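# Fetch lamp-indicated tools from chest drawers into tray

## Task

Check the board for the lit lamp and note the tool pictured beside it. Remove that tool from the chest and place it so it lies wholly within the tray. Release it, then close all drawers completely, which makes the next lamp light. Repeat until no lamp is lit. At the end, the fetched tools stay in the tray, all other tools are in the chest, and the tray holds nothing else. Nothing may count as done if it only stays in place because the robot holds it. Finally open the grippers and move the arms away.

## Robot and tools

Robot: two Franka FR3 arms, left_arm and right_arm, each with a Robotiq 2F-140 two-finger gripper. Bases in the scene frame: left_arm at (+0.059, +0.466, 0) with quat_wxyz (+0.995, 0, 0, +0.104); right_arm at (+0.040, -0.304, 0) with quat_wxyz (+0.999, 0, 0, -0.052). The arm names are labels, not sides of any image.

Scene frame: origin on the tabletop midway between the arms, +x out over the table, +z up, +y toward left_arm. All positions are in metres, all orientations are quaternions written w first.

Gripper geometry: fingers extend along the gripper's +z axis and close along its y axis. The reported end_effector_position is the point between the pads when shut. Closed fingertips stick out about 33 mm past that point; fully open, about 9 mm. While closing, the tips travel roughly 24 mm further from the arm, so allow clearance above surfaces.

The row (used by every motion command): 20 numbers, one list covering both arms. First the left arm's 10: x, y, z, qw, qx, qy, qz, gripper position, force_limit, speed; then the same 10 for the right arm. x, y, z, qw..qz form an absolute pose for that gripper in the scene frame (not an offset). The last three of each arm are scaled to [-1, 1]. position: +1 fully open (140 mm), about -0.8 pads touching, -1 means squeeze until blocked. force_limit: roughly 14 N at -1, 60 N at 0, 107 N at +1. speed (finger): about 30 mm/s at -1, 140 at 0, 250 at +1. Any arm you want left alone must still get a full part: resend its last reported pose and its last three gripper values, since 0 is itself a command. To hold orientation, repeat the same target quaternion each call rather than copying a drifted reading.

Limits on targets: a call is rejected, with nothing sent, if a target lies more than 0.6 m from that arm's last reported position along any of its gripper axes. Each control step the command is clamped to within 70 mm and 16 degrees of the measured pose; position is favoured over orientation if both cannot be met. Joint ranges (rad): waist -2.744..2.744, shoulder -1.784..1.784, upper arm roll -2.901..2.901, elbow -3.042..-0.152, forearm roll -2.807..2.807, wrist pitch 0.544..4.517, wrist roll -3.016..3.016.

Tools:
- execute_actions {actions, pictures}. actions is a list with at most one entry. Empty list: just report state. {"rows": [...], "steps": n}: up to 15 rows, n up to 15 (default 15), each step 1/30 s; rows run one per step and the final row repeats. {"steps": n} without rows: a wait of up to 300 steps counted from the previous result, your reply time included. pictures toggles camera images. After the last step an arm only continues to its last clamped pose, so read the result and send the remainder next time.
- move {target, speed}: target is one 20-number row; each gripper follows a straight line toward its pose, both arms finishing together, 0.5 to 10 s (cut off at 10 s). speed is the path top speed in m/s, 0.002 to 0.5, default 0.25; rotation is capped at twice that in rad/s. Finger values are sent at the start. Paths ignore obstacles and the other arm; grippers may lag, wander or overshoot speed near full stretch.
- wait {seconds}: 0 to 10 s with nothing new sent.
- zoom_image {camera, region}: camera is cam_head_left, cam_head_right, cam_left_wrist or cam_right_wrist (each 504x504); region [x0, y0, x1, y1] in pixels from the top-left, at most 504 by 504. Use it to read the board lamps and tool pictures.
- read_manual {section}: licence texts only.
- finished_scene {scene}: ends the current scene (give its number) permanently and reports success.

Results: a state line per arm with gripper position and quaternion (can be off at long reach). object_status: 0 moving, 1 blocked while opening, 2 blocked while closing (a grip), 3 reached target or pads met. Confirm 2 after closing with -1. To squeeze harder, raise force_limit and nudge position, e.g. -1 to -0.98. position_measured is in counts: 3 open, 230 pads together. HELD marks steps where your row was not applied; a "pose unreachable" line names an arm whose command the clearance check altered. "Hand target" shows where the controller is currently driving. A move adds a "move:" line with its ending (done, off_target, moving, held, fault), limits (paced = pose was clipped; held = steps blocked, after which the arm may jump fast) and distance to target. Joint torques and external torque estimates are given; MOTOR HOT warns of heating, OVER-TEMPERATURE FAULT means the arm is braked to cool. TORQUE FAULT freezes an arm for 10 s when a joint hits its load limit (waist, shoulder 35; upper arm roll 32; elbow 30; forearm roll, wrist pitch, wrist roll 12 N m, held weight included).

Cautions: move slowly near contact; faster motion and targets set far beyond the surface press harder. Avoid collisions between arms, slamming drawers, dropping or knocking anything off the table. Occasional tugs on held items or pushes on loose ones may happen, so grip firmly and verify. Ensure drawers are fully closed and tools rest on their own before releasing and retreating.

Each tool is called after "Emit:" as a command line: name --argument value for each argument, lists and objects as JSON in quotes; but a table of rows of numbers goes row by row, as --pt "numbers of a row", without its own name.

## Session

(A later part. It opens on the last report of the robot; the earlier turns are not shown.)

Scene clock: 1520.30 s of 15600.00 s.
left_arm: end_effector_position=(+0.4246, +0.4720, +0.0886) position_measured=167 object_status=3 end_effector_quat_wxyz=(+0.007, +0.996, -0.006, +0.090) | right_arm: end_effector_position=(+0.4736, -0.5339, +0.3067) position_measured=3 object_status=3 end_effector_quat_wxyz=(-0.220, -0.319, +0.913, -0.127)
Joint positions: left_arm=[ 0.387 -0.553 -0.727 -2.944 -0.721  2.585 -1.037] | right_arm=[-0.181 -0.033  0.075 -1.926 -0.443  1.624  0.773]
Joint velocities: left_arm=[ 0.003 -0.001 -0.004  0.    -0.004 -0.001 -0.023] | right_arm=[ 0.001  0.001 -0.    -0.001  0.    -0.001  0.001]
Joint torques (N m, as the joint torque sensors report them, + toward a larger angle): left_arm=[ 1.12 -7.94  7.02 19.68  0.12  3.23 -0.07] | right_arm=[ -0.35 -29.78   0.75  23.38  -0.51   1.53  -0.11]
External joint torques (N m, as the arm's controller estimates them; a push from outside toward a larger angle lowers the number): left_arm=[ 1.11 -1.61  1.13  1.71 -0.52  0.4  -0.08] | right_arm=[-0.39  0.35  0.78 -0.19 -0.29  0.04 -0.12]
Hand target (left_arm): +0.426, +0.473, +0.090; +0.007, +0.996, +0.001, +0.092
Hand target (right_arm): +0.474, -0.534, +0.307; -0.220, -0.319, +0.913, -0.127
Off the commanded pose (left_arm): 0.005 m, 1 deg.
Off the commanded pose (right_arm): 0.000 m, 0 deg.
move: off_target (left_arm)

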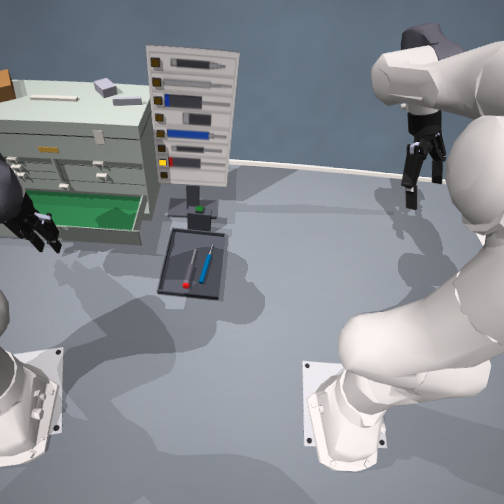

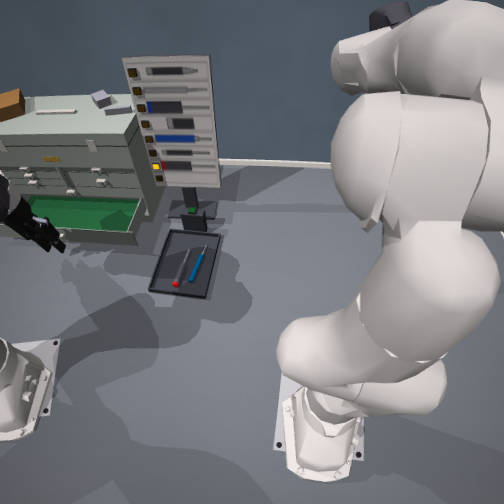

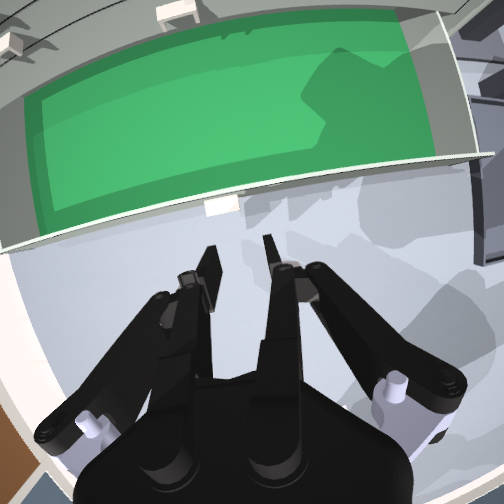

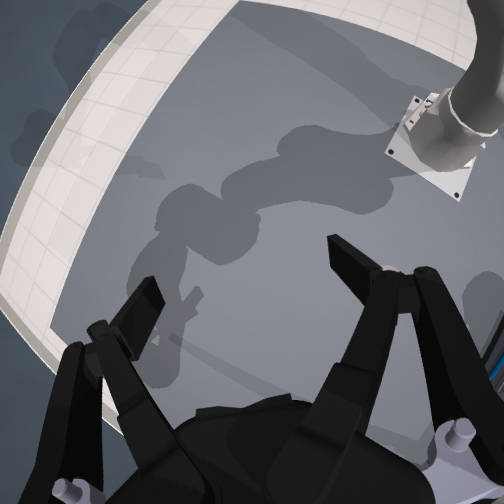

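Emit:
move --target '[0.435,0.478,0.074,0,0.9962,0,0.0872,-0.3,0,0,0.4736,-0.5339,0.3067,-0.220,-0.319,0.913,-0.127,1,0,0]' --speed 0.05

Emit:
move --target '[0.56,0.477,0.071,0,0.970,0,0.242,-0.3,0,0,0.4736,-0.5339,0.3067,-0.220,-0.319,0.913,-0.127,1,0,0]' --speed 0.05

Emit:
move --target '[0.600,0.477,0.070,0,0.970,0,0.242,-0.3,0,0,0.4736,-0.5339,0.3067,-0.220,-0.319,0.913,-0.127,1,0,0]' --speed 0.04

Emit:
move --target '[0.55,0.477,0.075,0,0.970,0,0.242,-0.3,0,0,0.4736,-0.5339,0.3067,-0.220,-0.319,0.913,-0.127,1,0,0]' --speed 0.1

Scene clock: 1532.27 s of 15600.00 s.
left_arm: end_effector_position=(+0.4328, +0.4781, +0.0733) position_measured=167 object_status=3 end_effector_quat_wxyz=(-0.000, +0.996, -0.002, +0.085) | right_arm: end_effector_position=(+0.4736, -0.5339, +0.3067) position_measured=3 object_status=3 end_effector_quat_wxyz=(-0.220, -0.319, +0.913, -0.127)
Joint positions: left_arm=[ 0.453 -0.462 -0.788 -2.921 -0.702  2.659 -1.052] | right_arm=[-0.181 -0.033  0.075 -1.926 -0.443  1.624  0.773]
Joint velocities: left_arm=[ 0.006 -0.001 -0.008  0.001 -0.     0.011 -0.001] | right_arm=[-0.001 -0.001  0.     0.    -0.001  0.001  0.   ]
Joint torques (N m, as the joint torque sensors report them, + toward a larger angle): left_arm=[ 1.79 -7.29  5.56 18.48  0.88  3.23 -0.03] | right_arm=[ -0.1  -29.48   1.1   24.18  -0.49   1.48  -0.07]
External joint torques (N m, as the arm's controller estimates them; a push from outside toward a larger angle lowers the number): left_arm=[ 1.79  0.46 -0.01  1.24  0.29  0.38 -0.03] | right_arm=[-0.05  0.7   1.23  0.58 -0.25 -0.01 -0.08]
Hand target (left_arm): +0.435, +0.479, +0.074; -0.001, +0.996, +0.000, +0.087
Hand target (right_arm): +0.474, -0.534, +0.307; -0.220, -0.319, +0.913, -0.127
Off the commanded pose (left_arm): 0.002 m, 0 deg.
Off the commanded pose (right_arm): 0.000 m, 0 deg.
After step 100, 7.70 s passed at rest.
move: done

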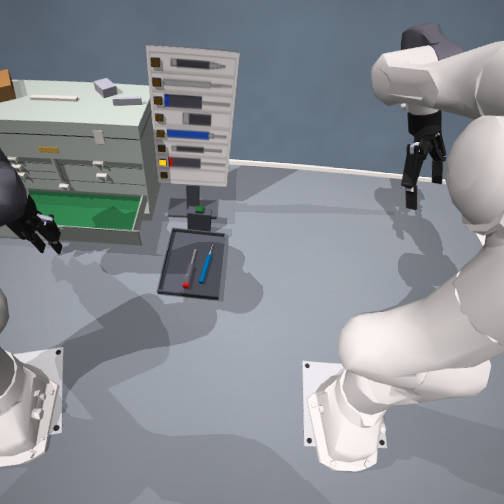

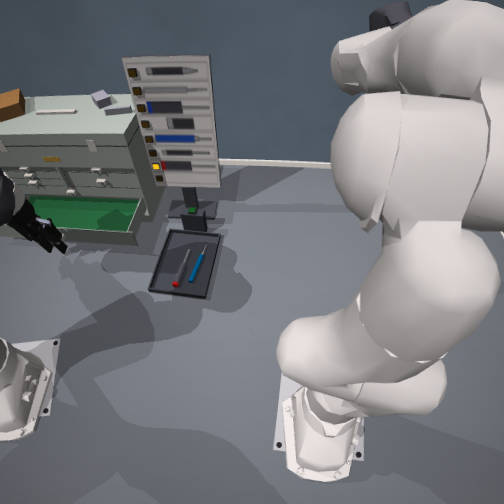

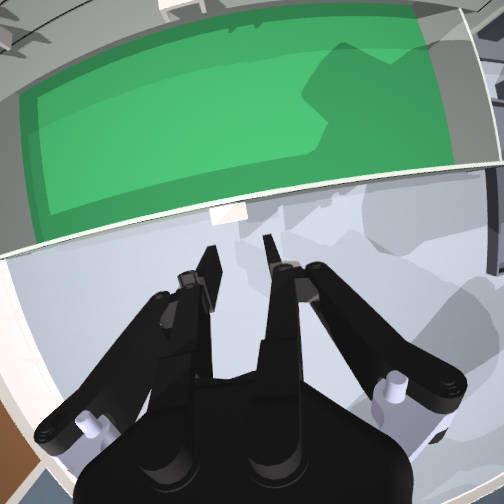

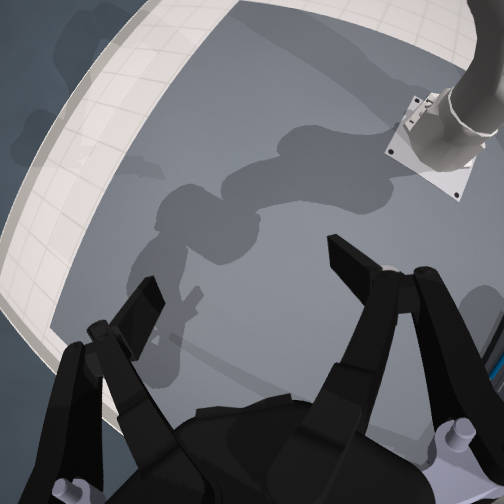

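Scene clock: 1535.80 s of 15600.00 s.
left_arm: end_effector_position=(+0.5532, +0.4745, +0.0627) position_measured=167 object_status=3 end_effector_quat_wxyz=(+0.000, +0.975, +0.006, +0.222) | right_arm: end_effector_position=(+0.4736, -0.5339, +0.3067) position_measured=3 object_status=3 end_effector_quat_wxyz=(-0.220, -0.319, +0.913, -0.127)
Joint positions: left_arm=[ 0.378  0.011 -0.76  -2.756 -0.913  3.247 -0.826] | right_arm=[-0.181 -0.033  0.075 -1.926 -0.443  1.624  0.773]
Joint velocities: left_arm=[ 0.024  0.012 -0.044  0.018 -0.093  0.028  0.096] | right_arm=[-0.001 -0.     0.001  0.002  0.     0.     0.   ]
Joint torques (N m, as the joint torque sensors report them, + toward a larger angle): left_arm=[  2.36 -20.16  -0.7   18.81   0.7    4.81   0.21] | right_arm=[ -0.16 -29.84   0.88  23.73  -0.49   1.5   -0.11]
External joint torques (N m, as the arm's controller estimates them; a push from outside toward a larger angle lowers the number): left_arm=[ 2.34 -1.32 -0.59  3.91 -0.33  1.76  0.2 ] | right_arm=[-0.21  0.43  0.9   0.06 -0.26  0.   -0.12]
Hand target (left_arm): +0.559, +0.479, +0.069; -0.007, +0.973, -0.002, +0.232
Hand target (right_arm): +0.474, -0.534, +0.307; -0.220, -0.319, +0.913, -0.127
Off the commanded pose (left_arm): 0.011 m, 2 deg.
Off the commanded pose (right_arm): 0.000 m, 0 deg.
move: off_target (left_arm)

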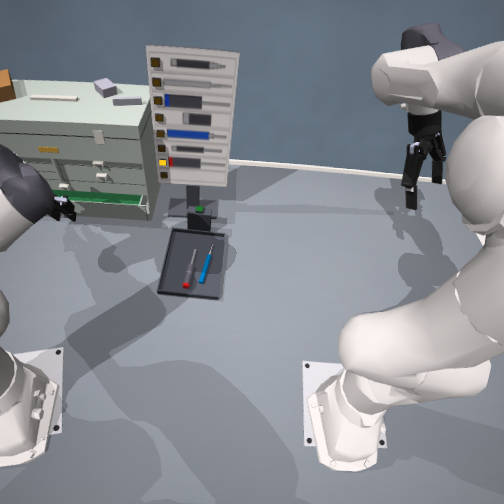

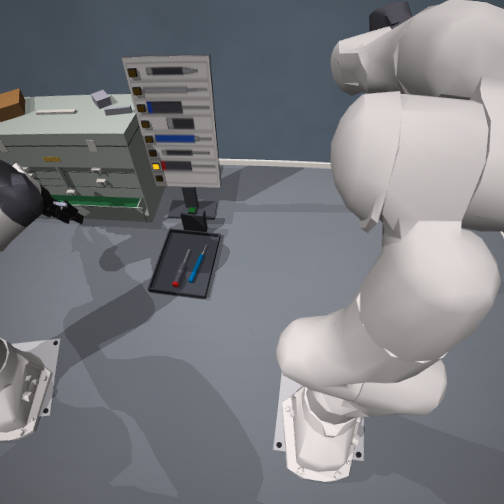

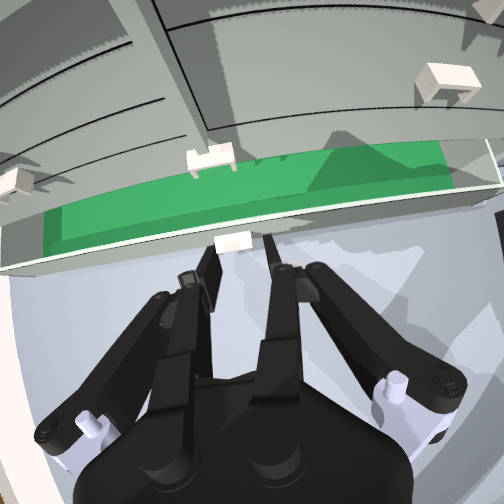

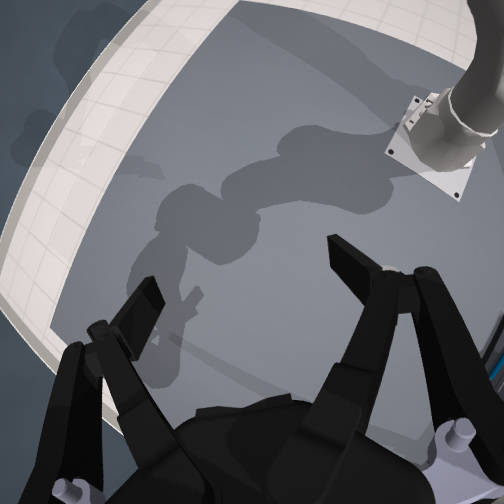

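Scene clock: 1537.33 s of 15600.00 s.
left_arm: end_effector_position=(+0.5942, +0.4745, +0.0643) position_measured=167 object_status=3 end_effector_quat_wxyz=(+0.005, +0.971, -0.006, +0.237) | right_arm: end_effector_position=(+0.4736, -0.5339, +0.3067) position_measured=3 object_status=3 end_effector_quat_wxyz=(-0.220, -0.319, +0.913, -0.127)
Joint positions: left_arm=[ 0.153  0.1   -0.497 -2.663 -0.81   3.269 -0.852] | right_arm=[-0.181 -0.033  0.075 -1.926 -0.443  1.624  0.773]
Joint velocities: left_arm=[-0.193  0.     0.184  0.009  0.004 -0.001 -0.015] | right_arm=[ 0.    -0.001 -0.001  0.001  0.    -0.     0.002]
Joint torques (N m, as the joint torque sensors report them, + toward a larger angle): left_arm=[ -1.06 -27.87   2.19  20.01   1.73   4.12  -0.23] | right_arm=[ -0.56 -29.72   1.11  23.46  -0.52   1.47  -0.18]
External joint torques (N m, as the arm's controller estimates them; a push from outside toward a larger angle lowers the number): left_arm=[-1.18 -3.15  3.12  4.62  0.67  1.06 -0.25] | right_arm=[-0.42  0.51  1.32 -0.18 -0.29 -0.02 -0.19]
Hand target (left_arm): +0.600, +0.477, +0.070; +0.002, +0.970, -0.001, +0.244
Hand target (right_arm): +0.474, -0.534, +0.307; -0.220, -0.319, +0.913, -0.127
Off the commanded pose (left_arm): 0.009 m, 1 deg.
Off the commanded pose (right_arm): 0.000 m, 0 deg.
move: off_target (left_arm)

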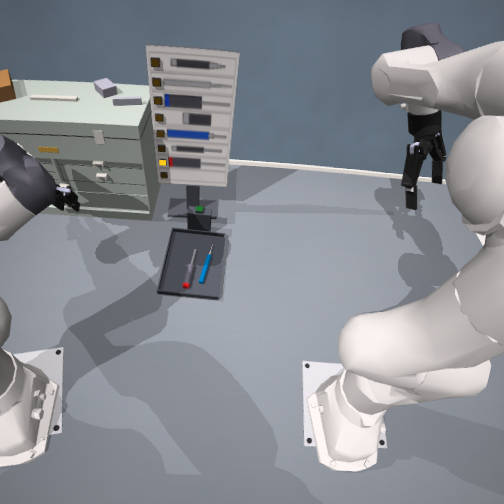

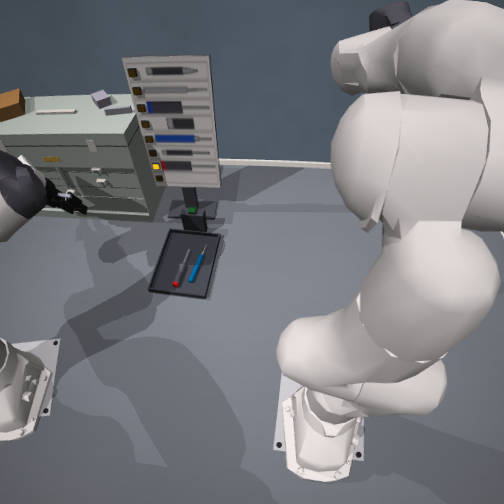

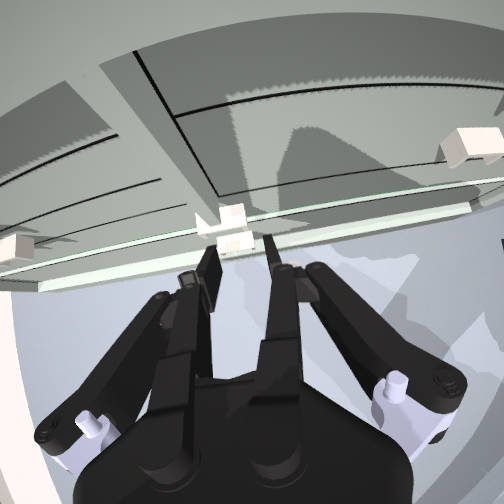

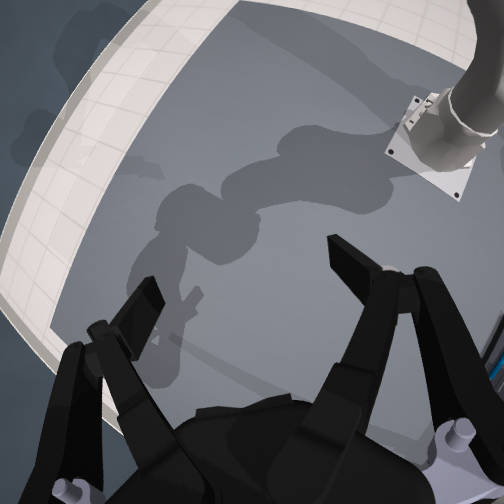

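Scene clock: 1538.37 s of 15600.00 s.
left_arm: end_effector_position=(+0.5507, +0.4773, +0.0758) position_measured=167 object_status=3 end_effector_quat_wxyz=(-0.005, +0.972, +0.013, +0.234) | right_arm: end_effector_position=(+0.4736, -0.5339, +0.3067) position_measured=3 object_status=3 end_effector_quat_wxyz=(-0.220, -0.319, +0.913, -0.127)
Joint positions: left_arm=[ 0.128 -0.039 -0.526 -2.773 -0.968  3.244 -0.807] | right_arm=[-0.181 -0.033  0.075 -1.926 -0.443  1.624  0.773]
Joint velocities: left_arm=[-0.08  -0.     0.068  0.018 -0.115 -0.006  0.103] | right_arm=[-0.    -0.002  0.001  0.     0.001 -0.     0.001]
Joint torques (N m, as the joint torque sensors report them, + toward a larger angle): left_arm=[ -0.76 -20.57   1.64  17.24   0.52   2.72   0.2 ] | right_arm=[ -0.21 -29.82   0.92  23.43  -0.54   1.48  -0.12]
External joint torques (N m, as the arm's controller estimates them; a push from outside toward a larger angle lowers the number): left_arm=[-0.82 -0.21  1.29  1.89 -0.59 -0.35  0.19] | right_arm=[-0.22  0.61  0.98 -0.31 -0.31 -0.02 -0.13]
Hand target (left_arm): +0.551, +0.476, +0.076; -0.006, +0.972, +0.003, +0.233
Hand target (right_arm): +0.474, -0.534, +0.307; -0.220, -0.319, +0.913, -0.127
Off the commanded pose (left_arm): 0.001 m, 2 deg.
Off the commanded pose (right_arm): 0.000 m, 0 deg.
move: done

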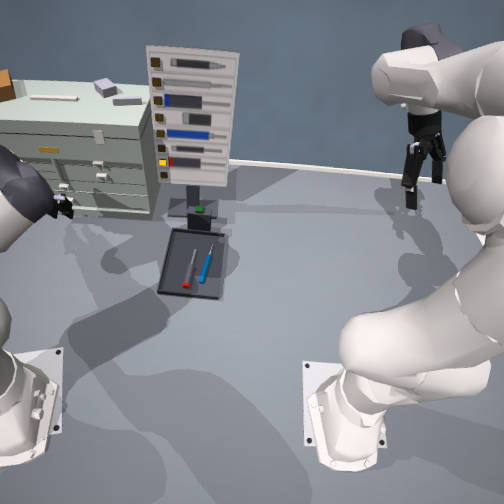

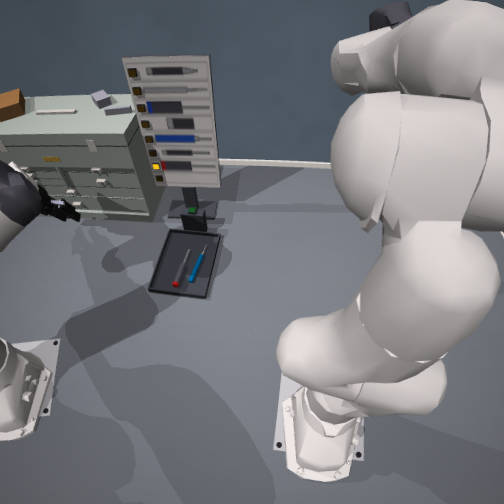

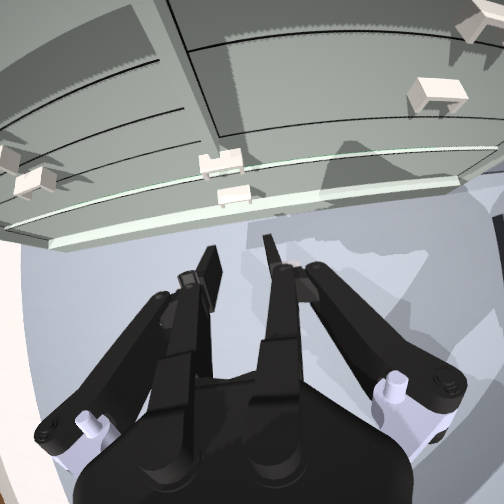

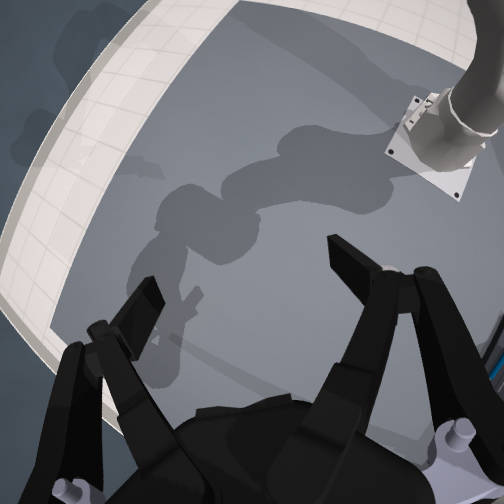

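Not quite shut; push again further.

Emit:
move --target '[0.585,0.477,0.071,0,0.970,0,0.242,-0.3,0,0,0.4736,-0.5339,0.3067,-0.220,-0.319,0.913,-0.127,1,0,0]' --speed 0.05

Emit:
move --target '[0.607,0.477,0.071,0,0.970,0,0.242,-0.3,0,0,0.4736,-0.5339,0.3067,-0.220,-0.319,0.913,-0.127,1,0,0]' --speed 0.02

Emit:
move --target '[0.56,0.477,0.075,0,0.970,0,0.242,-0.3,0,0,0.4736,-0.5339,0.3067,-0.220,-0.319,0.913,-0.127,1,0,0]' --speed 0.08

Scene clock: 1551.57 s of 15600.00 s.
left_arm: end_effector_position=(+0.5834, +0.4751, +0.0700) position_measured=167 object_status=3 end_effector_quat_wxyz=(+0.002, +0.971, +0.002, +0.240) | right_arm: end_effector_position=(+0.4736, -0.5339, +0.3067) position_measured=3 object_status=3 end_effector_quat_wxyz=(-0.220, -0.319, +0.913, -0.127)
Joint positions: left_arm=[ 0.133  0.063 -0.507 -2.68  -0.949  3.267 -0.762] | right_arm=[-0.181 -0.033  0.075 -1.926 -0.443  1.624  0.773]
Joint velocities: left_arm=[0.007 0.003 0.    0.002 0.004 0.007 0.006] | right_arm=[-0.001 -0.    -0.    -0.002  0.001  0.     0.002]
Joint torques (N m, as the joint torque sensors report them, + toward a larger angle): left_arm=[  1.08 -22.7   -0.02  16.99   1.72   3.46   0.25] | right_arm=[ -0.17 -29.66   0.74  23.45  -0.54   1.53  -0.13]
External joint torques (N m, as the arm's controller estimates them; a push from outside toward a larger angle lowers the number): left_arm=[1.05 0.85 0.51 1.65 0.6  0.46 0.24] | right_arm=[-0.06  0.45  0.92 -0.1  -0.31  0.06 -0.13]
Hand target (left_arm): +0.585, +0.477, +0.071; -0.001, +0.970, -0.001, +0.241
Hand target (right_arm): +0.474, -0.534, +0.307; -0.220, -0.319, +0.913, -0.127
Off the commanded pose (left_arm): 0.003 m, 0 deg.
Off the commanded pose (right_arm): 0.000 m, 0 deg.
After step 90, 9.17 s passed at rest.
move: done

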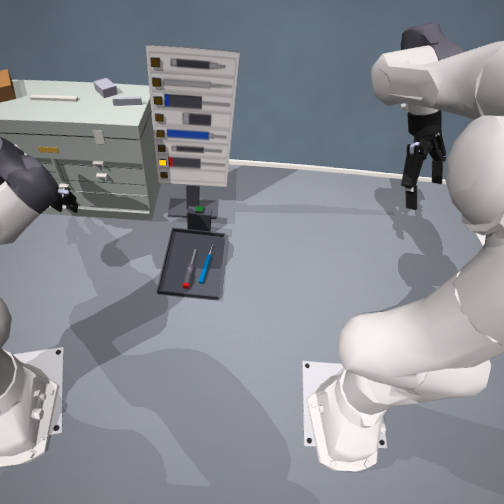

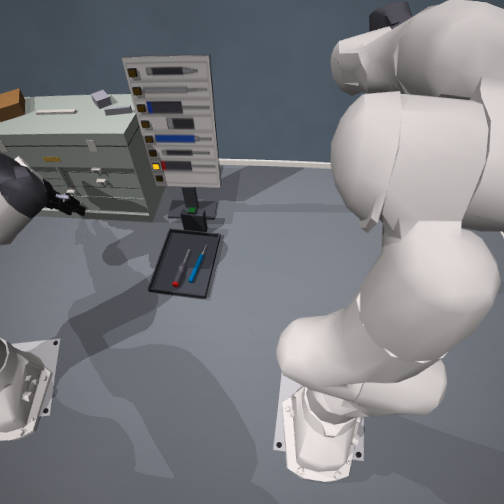

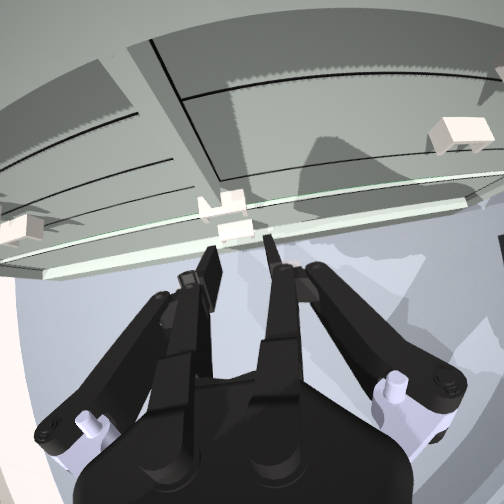

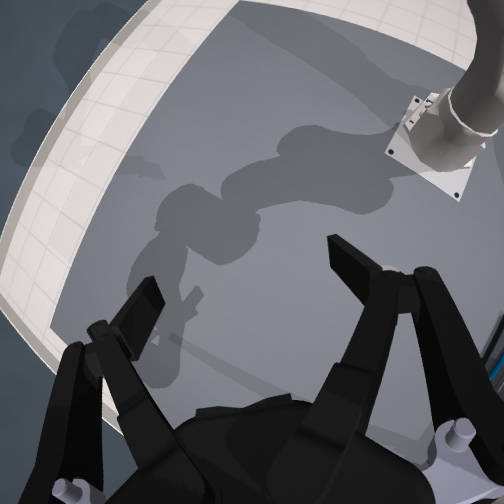

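Scene clock: 1552.97 s of 15600.00 s.
left_arm: end_effector_position=(+0.6013, +0.4768, +0.0696) position_measured=167 object_status=3 end_effector_quat_wxyz=(+0.001, +0.970, -0.006, +0.242) | right_arm: end_effector_position=(+0.4736, -0.5339, +0.3067) position_measured=3 object_status=3 end_effector_quat_wxyz=(-0.220, -0.319, +0.913, -0.127)
Joint positions: left_arm=[-0.042  0.097 -0.312 -2.635 -0.893  3.256 -0.783] | right_arm=[-0.181 -0.033  0.075 -1.926 -0.443  1.624  0.773]
Joint velocities: left_arm=[-0.126 -0.003  0.124  0.004  0.007 -0.012 -0.013] | right_arm=[ 0.001  0.    -0.001 -0.     0.     0.    -0.   ]
Joint torques (N m, as the joint torque sensors report them, + toward a larger angle): left_arm=[ -0.48 -21.85   3.06  23.84   2.56   3.65  -0.64] | right_arm=[ -0.22 -29.51   1.16  23.59  -0.48   1.44  -0.14]
External joint torques (N m, as the arm's controller estimates them; a push from outside toward a larger angle lowers the number): left_arm=[-0.53  4.51  3.58  8.13  1.43  0.63 -0.66] | right_arm=[-0.24  0.61  1.21  0.03 -0.25 -0.05 -0.15]
Hand target (left_arm): +0.607, +0.477, +0.071; +0.002, +0.970, -0.000, +0.245
Hand target (right_arm): +0.474, -0.534, +0.307; -0.220, -0.319, +0.913, -0.127
Off the commanded pose (left_arm): 0.006 m, 1 deg.
Off the commanded pose (right_arm): 0.000 m, 0 deg.
move: off_target (left_arm)

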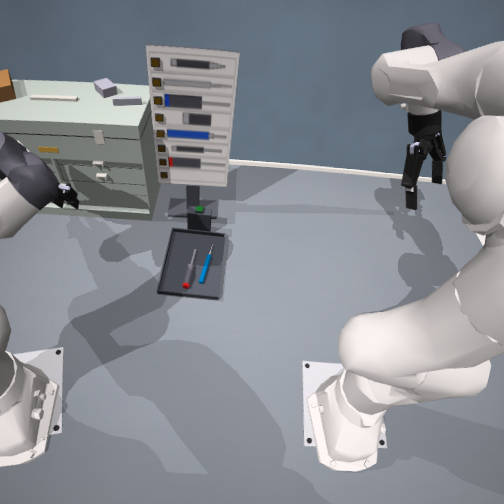

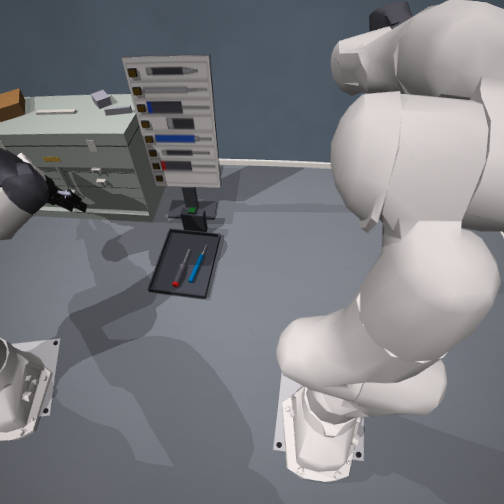

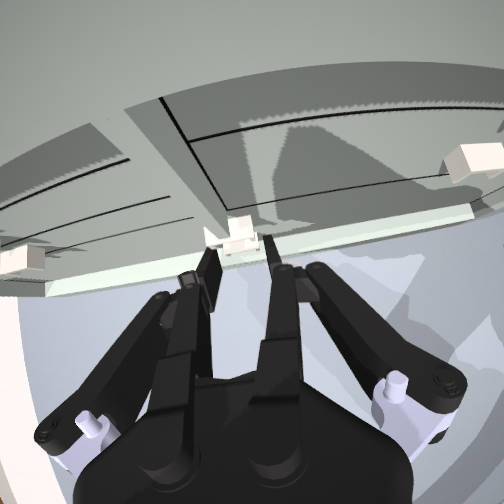

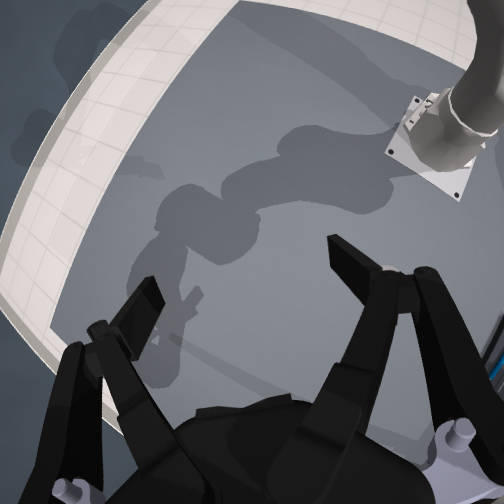

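Scene clock: 1554.10 s of 15600.00 s.
left_arm: end_effector_position=(+0.5601, +0.4791, +0.0753) position_measured=167 object_status=3 end_effector_quat_wxyz=(-0.003, +0.972, +0.011, +0.237) | right_arm: end_effector_position=(+0.4736, -0.5339, +0.3067) position_measured=3 object_status=3 end_effector_quat_wxyz=(-0.220, -0.319, +0.913, -0.127)
Joint positions: left_arm=[-0.011 -0.009 -0.382 -2.737 -1.028  3.249 -0.732] | right_arm=[-0.181 -0.033  0.075 -1.926 -0.443  1.624  0.773]
Joint velocities: left_arm=[-0.002 -0.002 -0.005  0.011 -0.079 -0.003  0.072] | right_arm=[ 0.001 -0.001  0.    -0.    -0.     0.     0.001]
Joint torques (N m, as the joint torque sensors report them, + toward a larger angle): left_arm=[ -1.4  -23.51   0.3   16.95   0.63   2.5    0.17] | right_arm=[ -0.11 -29.49   0.94  23.5   -0.46   1.47  -0.13]
External joint torques (N m, as the arm's controller estimates them; a push from outside toward a larger angle lowers the number): left_arm=[-1.38 -1.14  0.27  1.6  -0.52 -0.49  0.16] | right_arm=[-0.19  0.77  0.94 -0.15 -0.24 -0.02 -0.13]
Hand target (left_arm): +0.560, +0.476, +0.075; -0.003, +0.972, +0.001, +0.236
Hand target (right_arm): +0.474, -0.534, +0.307; -0.220, -0.319, +0.913, -0.127
Off the commanded pose (left_arm): 0.002 m, 1 deg.
Off the commanded pose (right_arm): 0.000 m, 0 deg.
move: done

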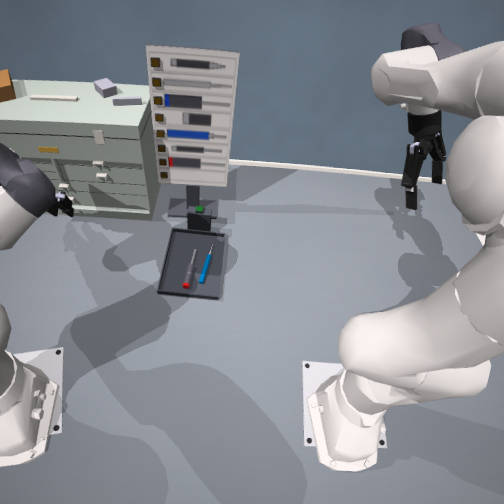

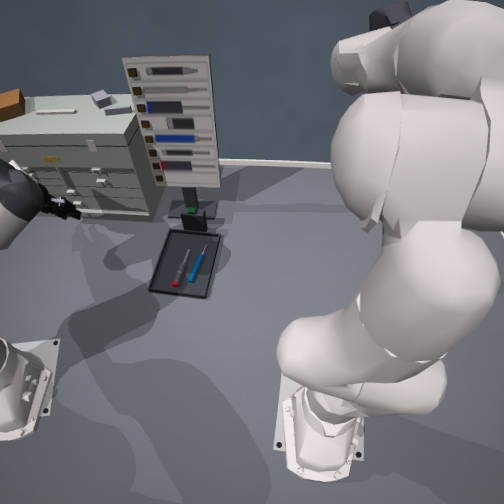

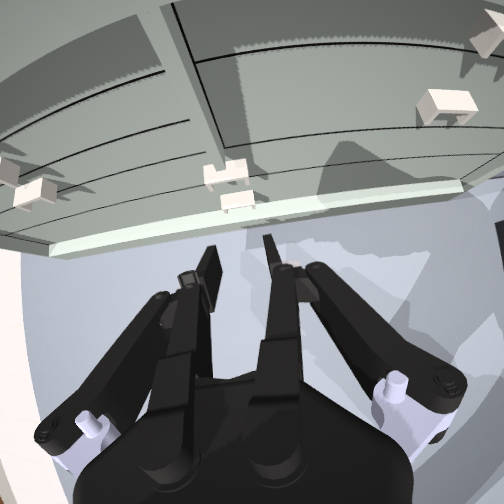

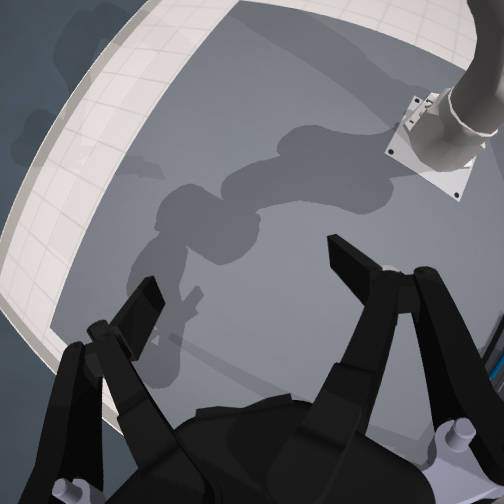

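No lamp lit. Move clear.

Emit:
move --target '[0.45,0.45,0.25,0,1,0,0,0.5,0,0,0.4736,-0.5339,0.3067,-0.220,-0.319,0.913,-0.127,1,0,0]' --speed 0.25

Emit:
zoom_image --camera "cam_head_left" --region '[100,30,280,310]'

Scene clock: 1563.57 s of 15600.00 s.
left_arm: end_effector_position=(+0.4503, +0.4476, +0.2521) position_measured=66 object_status=3 end_effector_quat_wxyz=(+0.000, +1.000, -0.005, +0.003) | right_arm: end_effector_position=(+0.4736, -0.5339, +0.3067) position_measured=3 object_status=3 end_effector_quat_wxyz=(-0.220, -0.319, +0.913, -0.127)
Joint positions: left_arm=[ 0.416 -0.619 -0.584 -2.481 -0.349  1.929 -1.305] | right_arm=[-0.181 -0.033  0.075 -1.926 -0.443  1.624  0.773]
Joint velocities: left_arm=[ 0.002  0.001 -0.001  0.001  0.001 -0.01  -0.024] | right_arm=[ 0.    -0.     0.     0.001  0.     0.    -0.   ]
Joint torques (N m, as the joint torque sensors report them, + toward a larger angle): left_arm=[ 1.63 -7.77  7.97 25.09  0.41  2.14 -0.32] | right_arm=[ -0.44 -29.95   0.48  23.51  -0.52   1.46  -0.14]
External joint torques (N m, as the arm's controller estimates them; a push from outside toward a larger angle lowers the number): left_arm=[ 1.59 -0.26 -0.15  2.17 -0.39 -0.4  -0.32] | right_arm=[-0.36  0.19  0.64 -0.09 -0.28 -0.03 -0.15]
Hand target (left_arm): +0.450, +0.447, +0.252; +0.001, +1.000, +0.001, +0.001
Hand target (right_arm): +0.474, -0.534, +0.307; -0.220, -0.319, +0.913, -0.127
Off the commanded pose (left_arm): 0.003 m, 1 deg.
Off the commanded pose (right_arm): 0.000 m, 0 deg.
After step 90, 4.40 s passed at rest.
move: done; limits=paced

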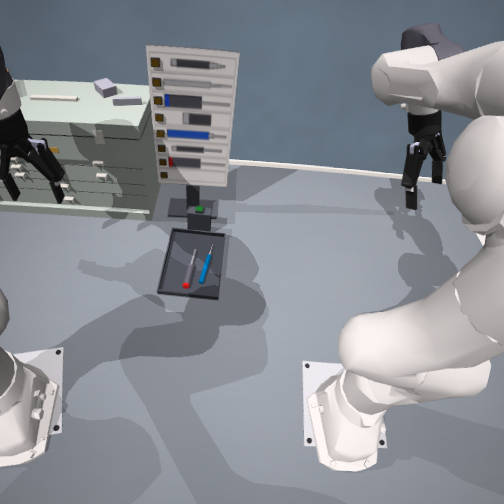

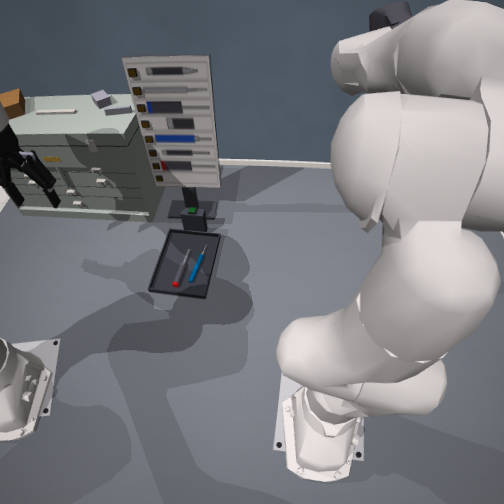

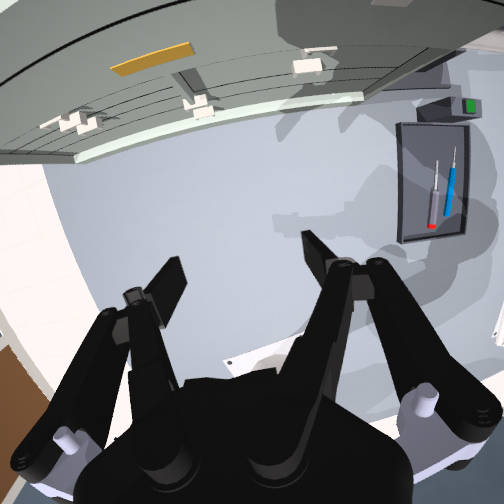

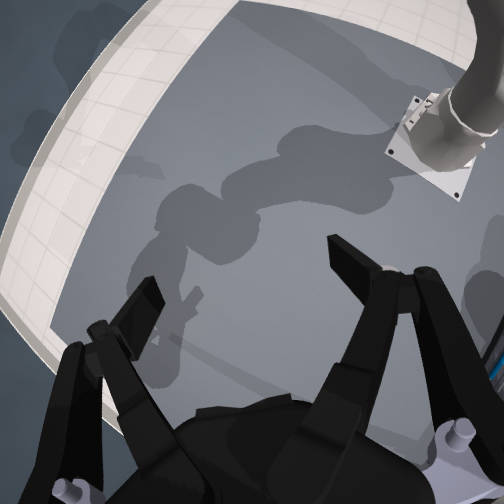

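Region (100, 30, 280, 310) of cam_head_left's 504x504 image, scaled by 1.800, with more detail than that image has; it fills the left 324 columns of this view, and the rest is white.

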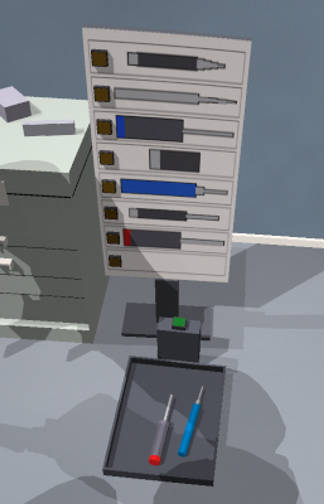

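Emit:
finished_scene --scene 1

The scene is finished: the task was done.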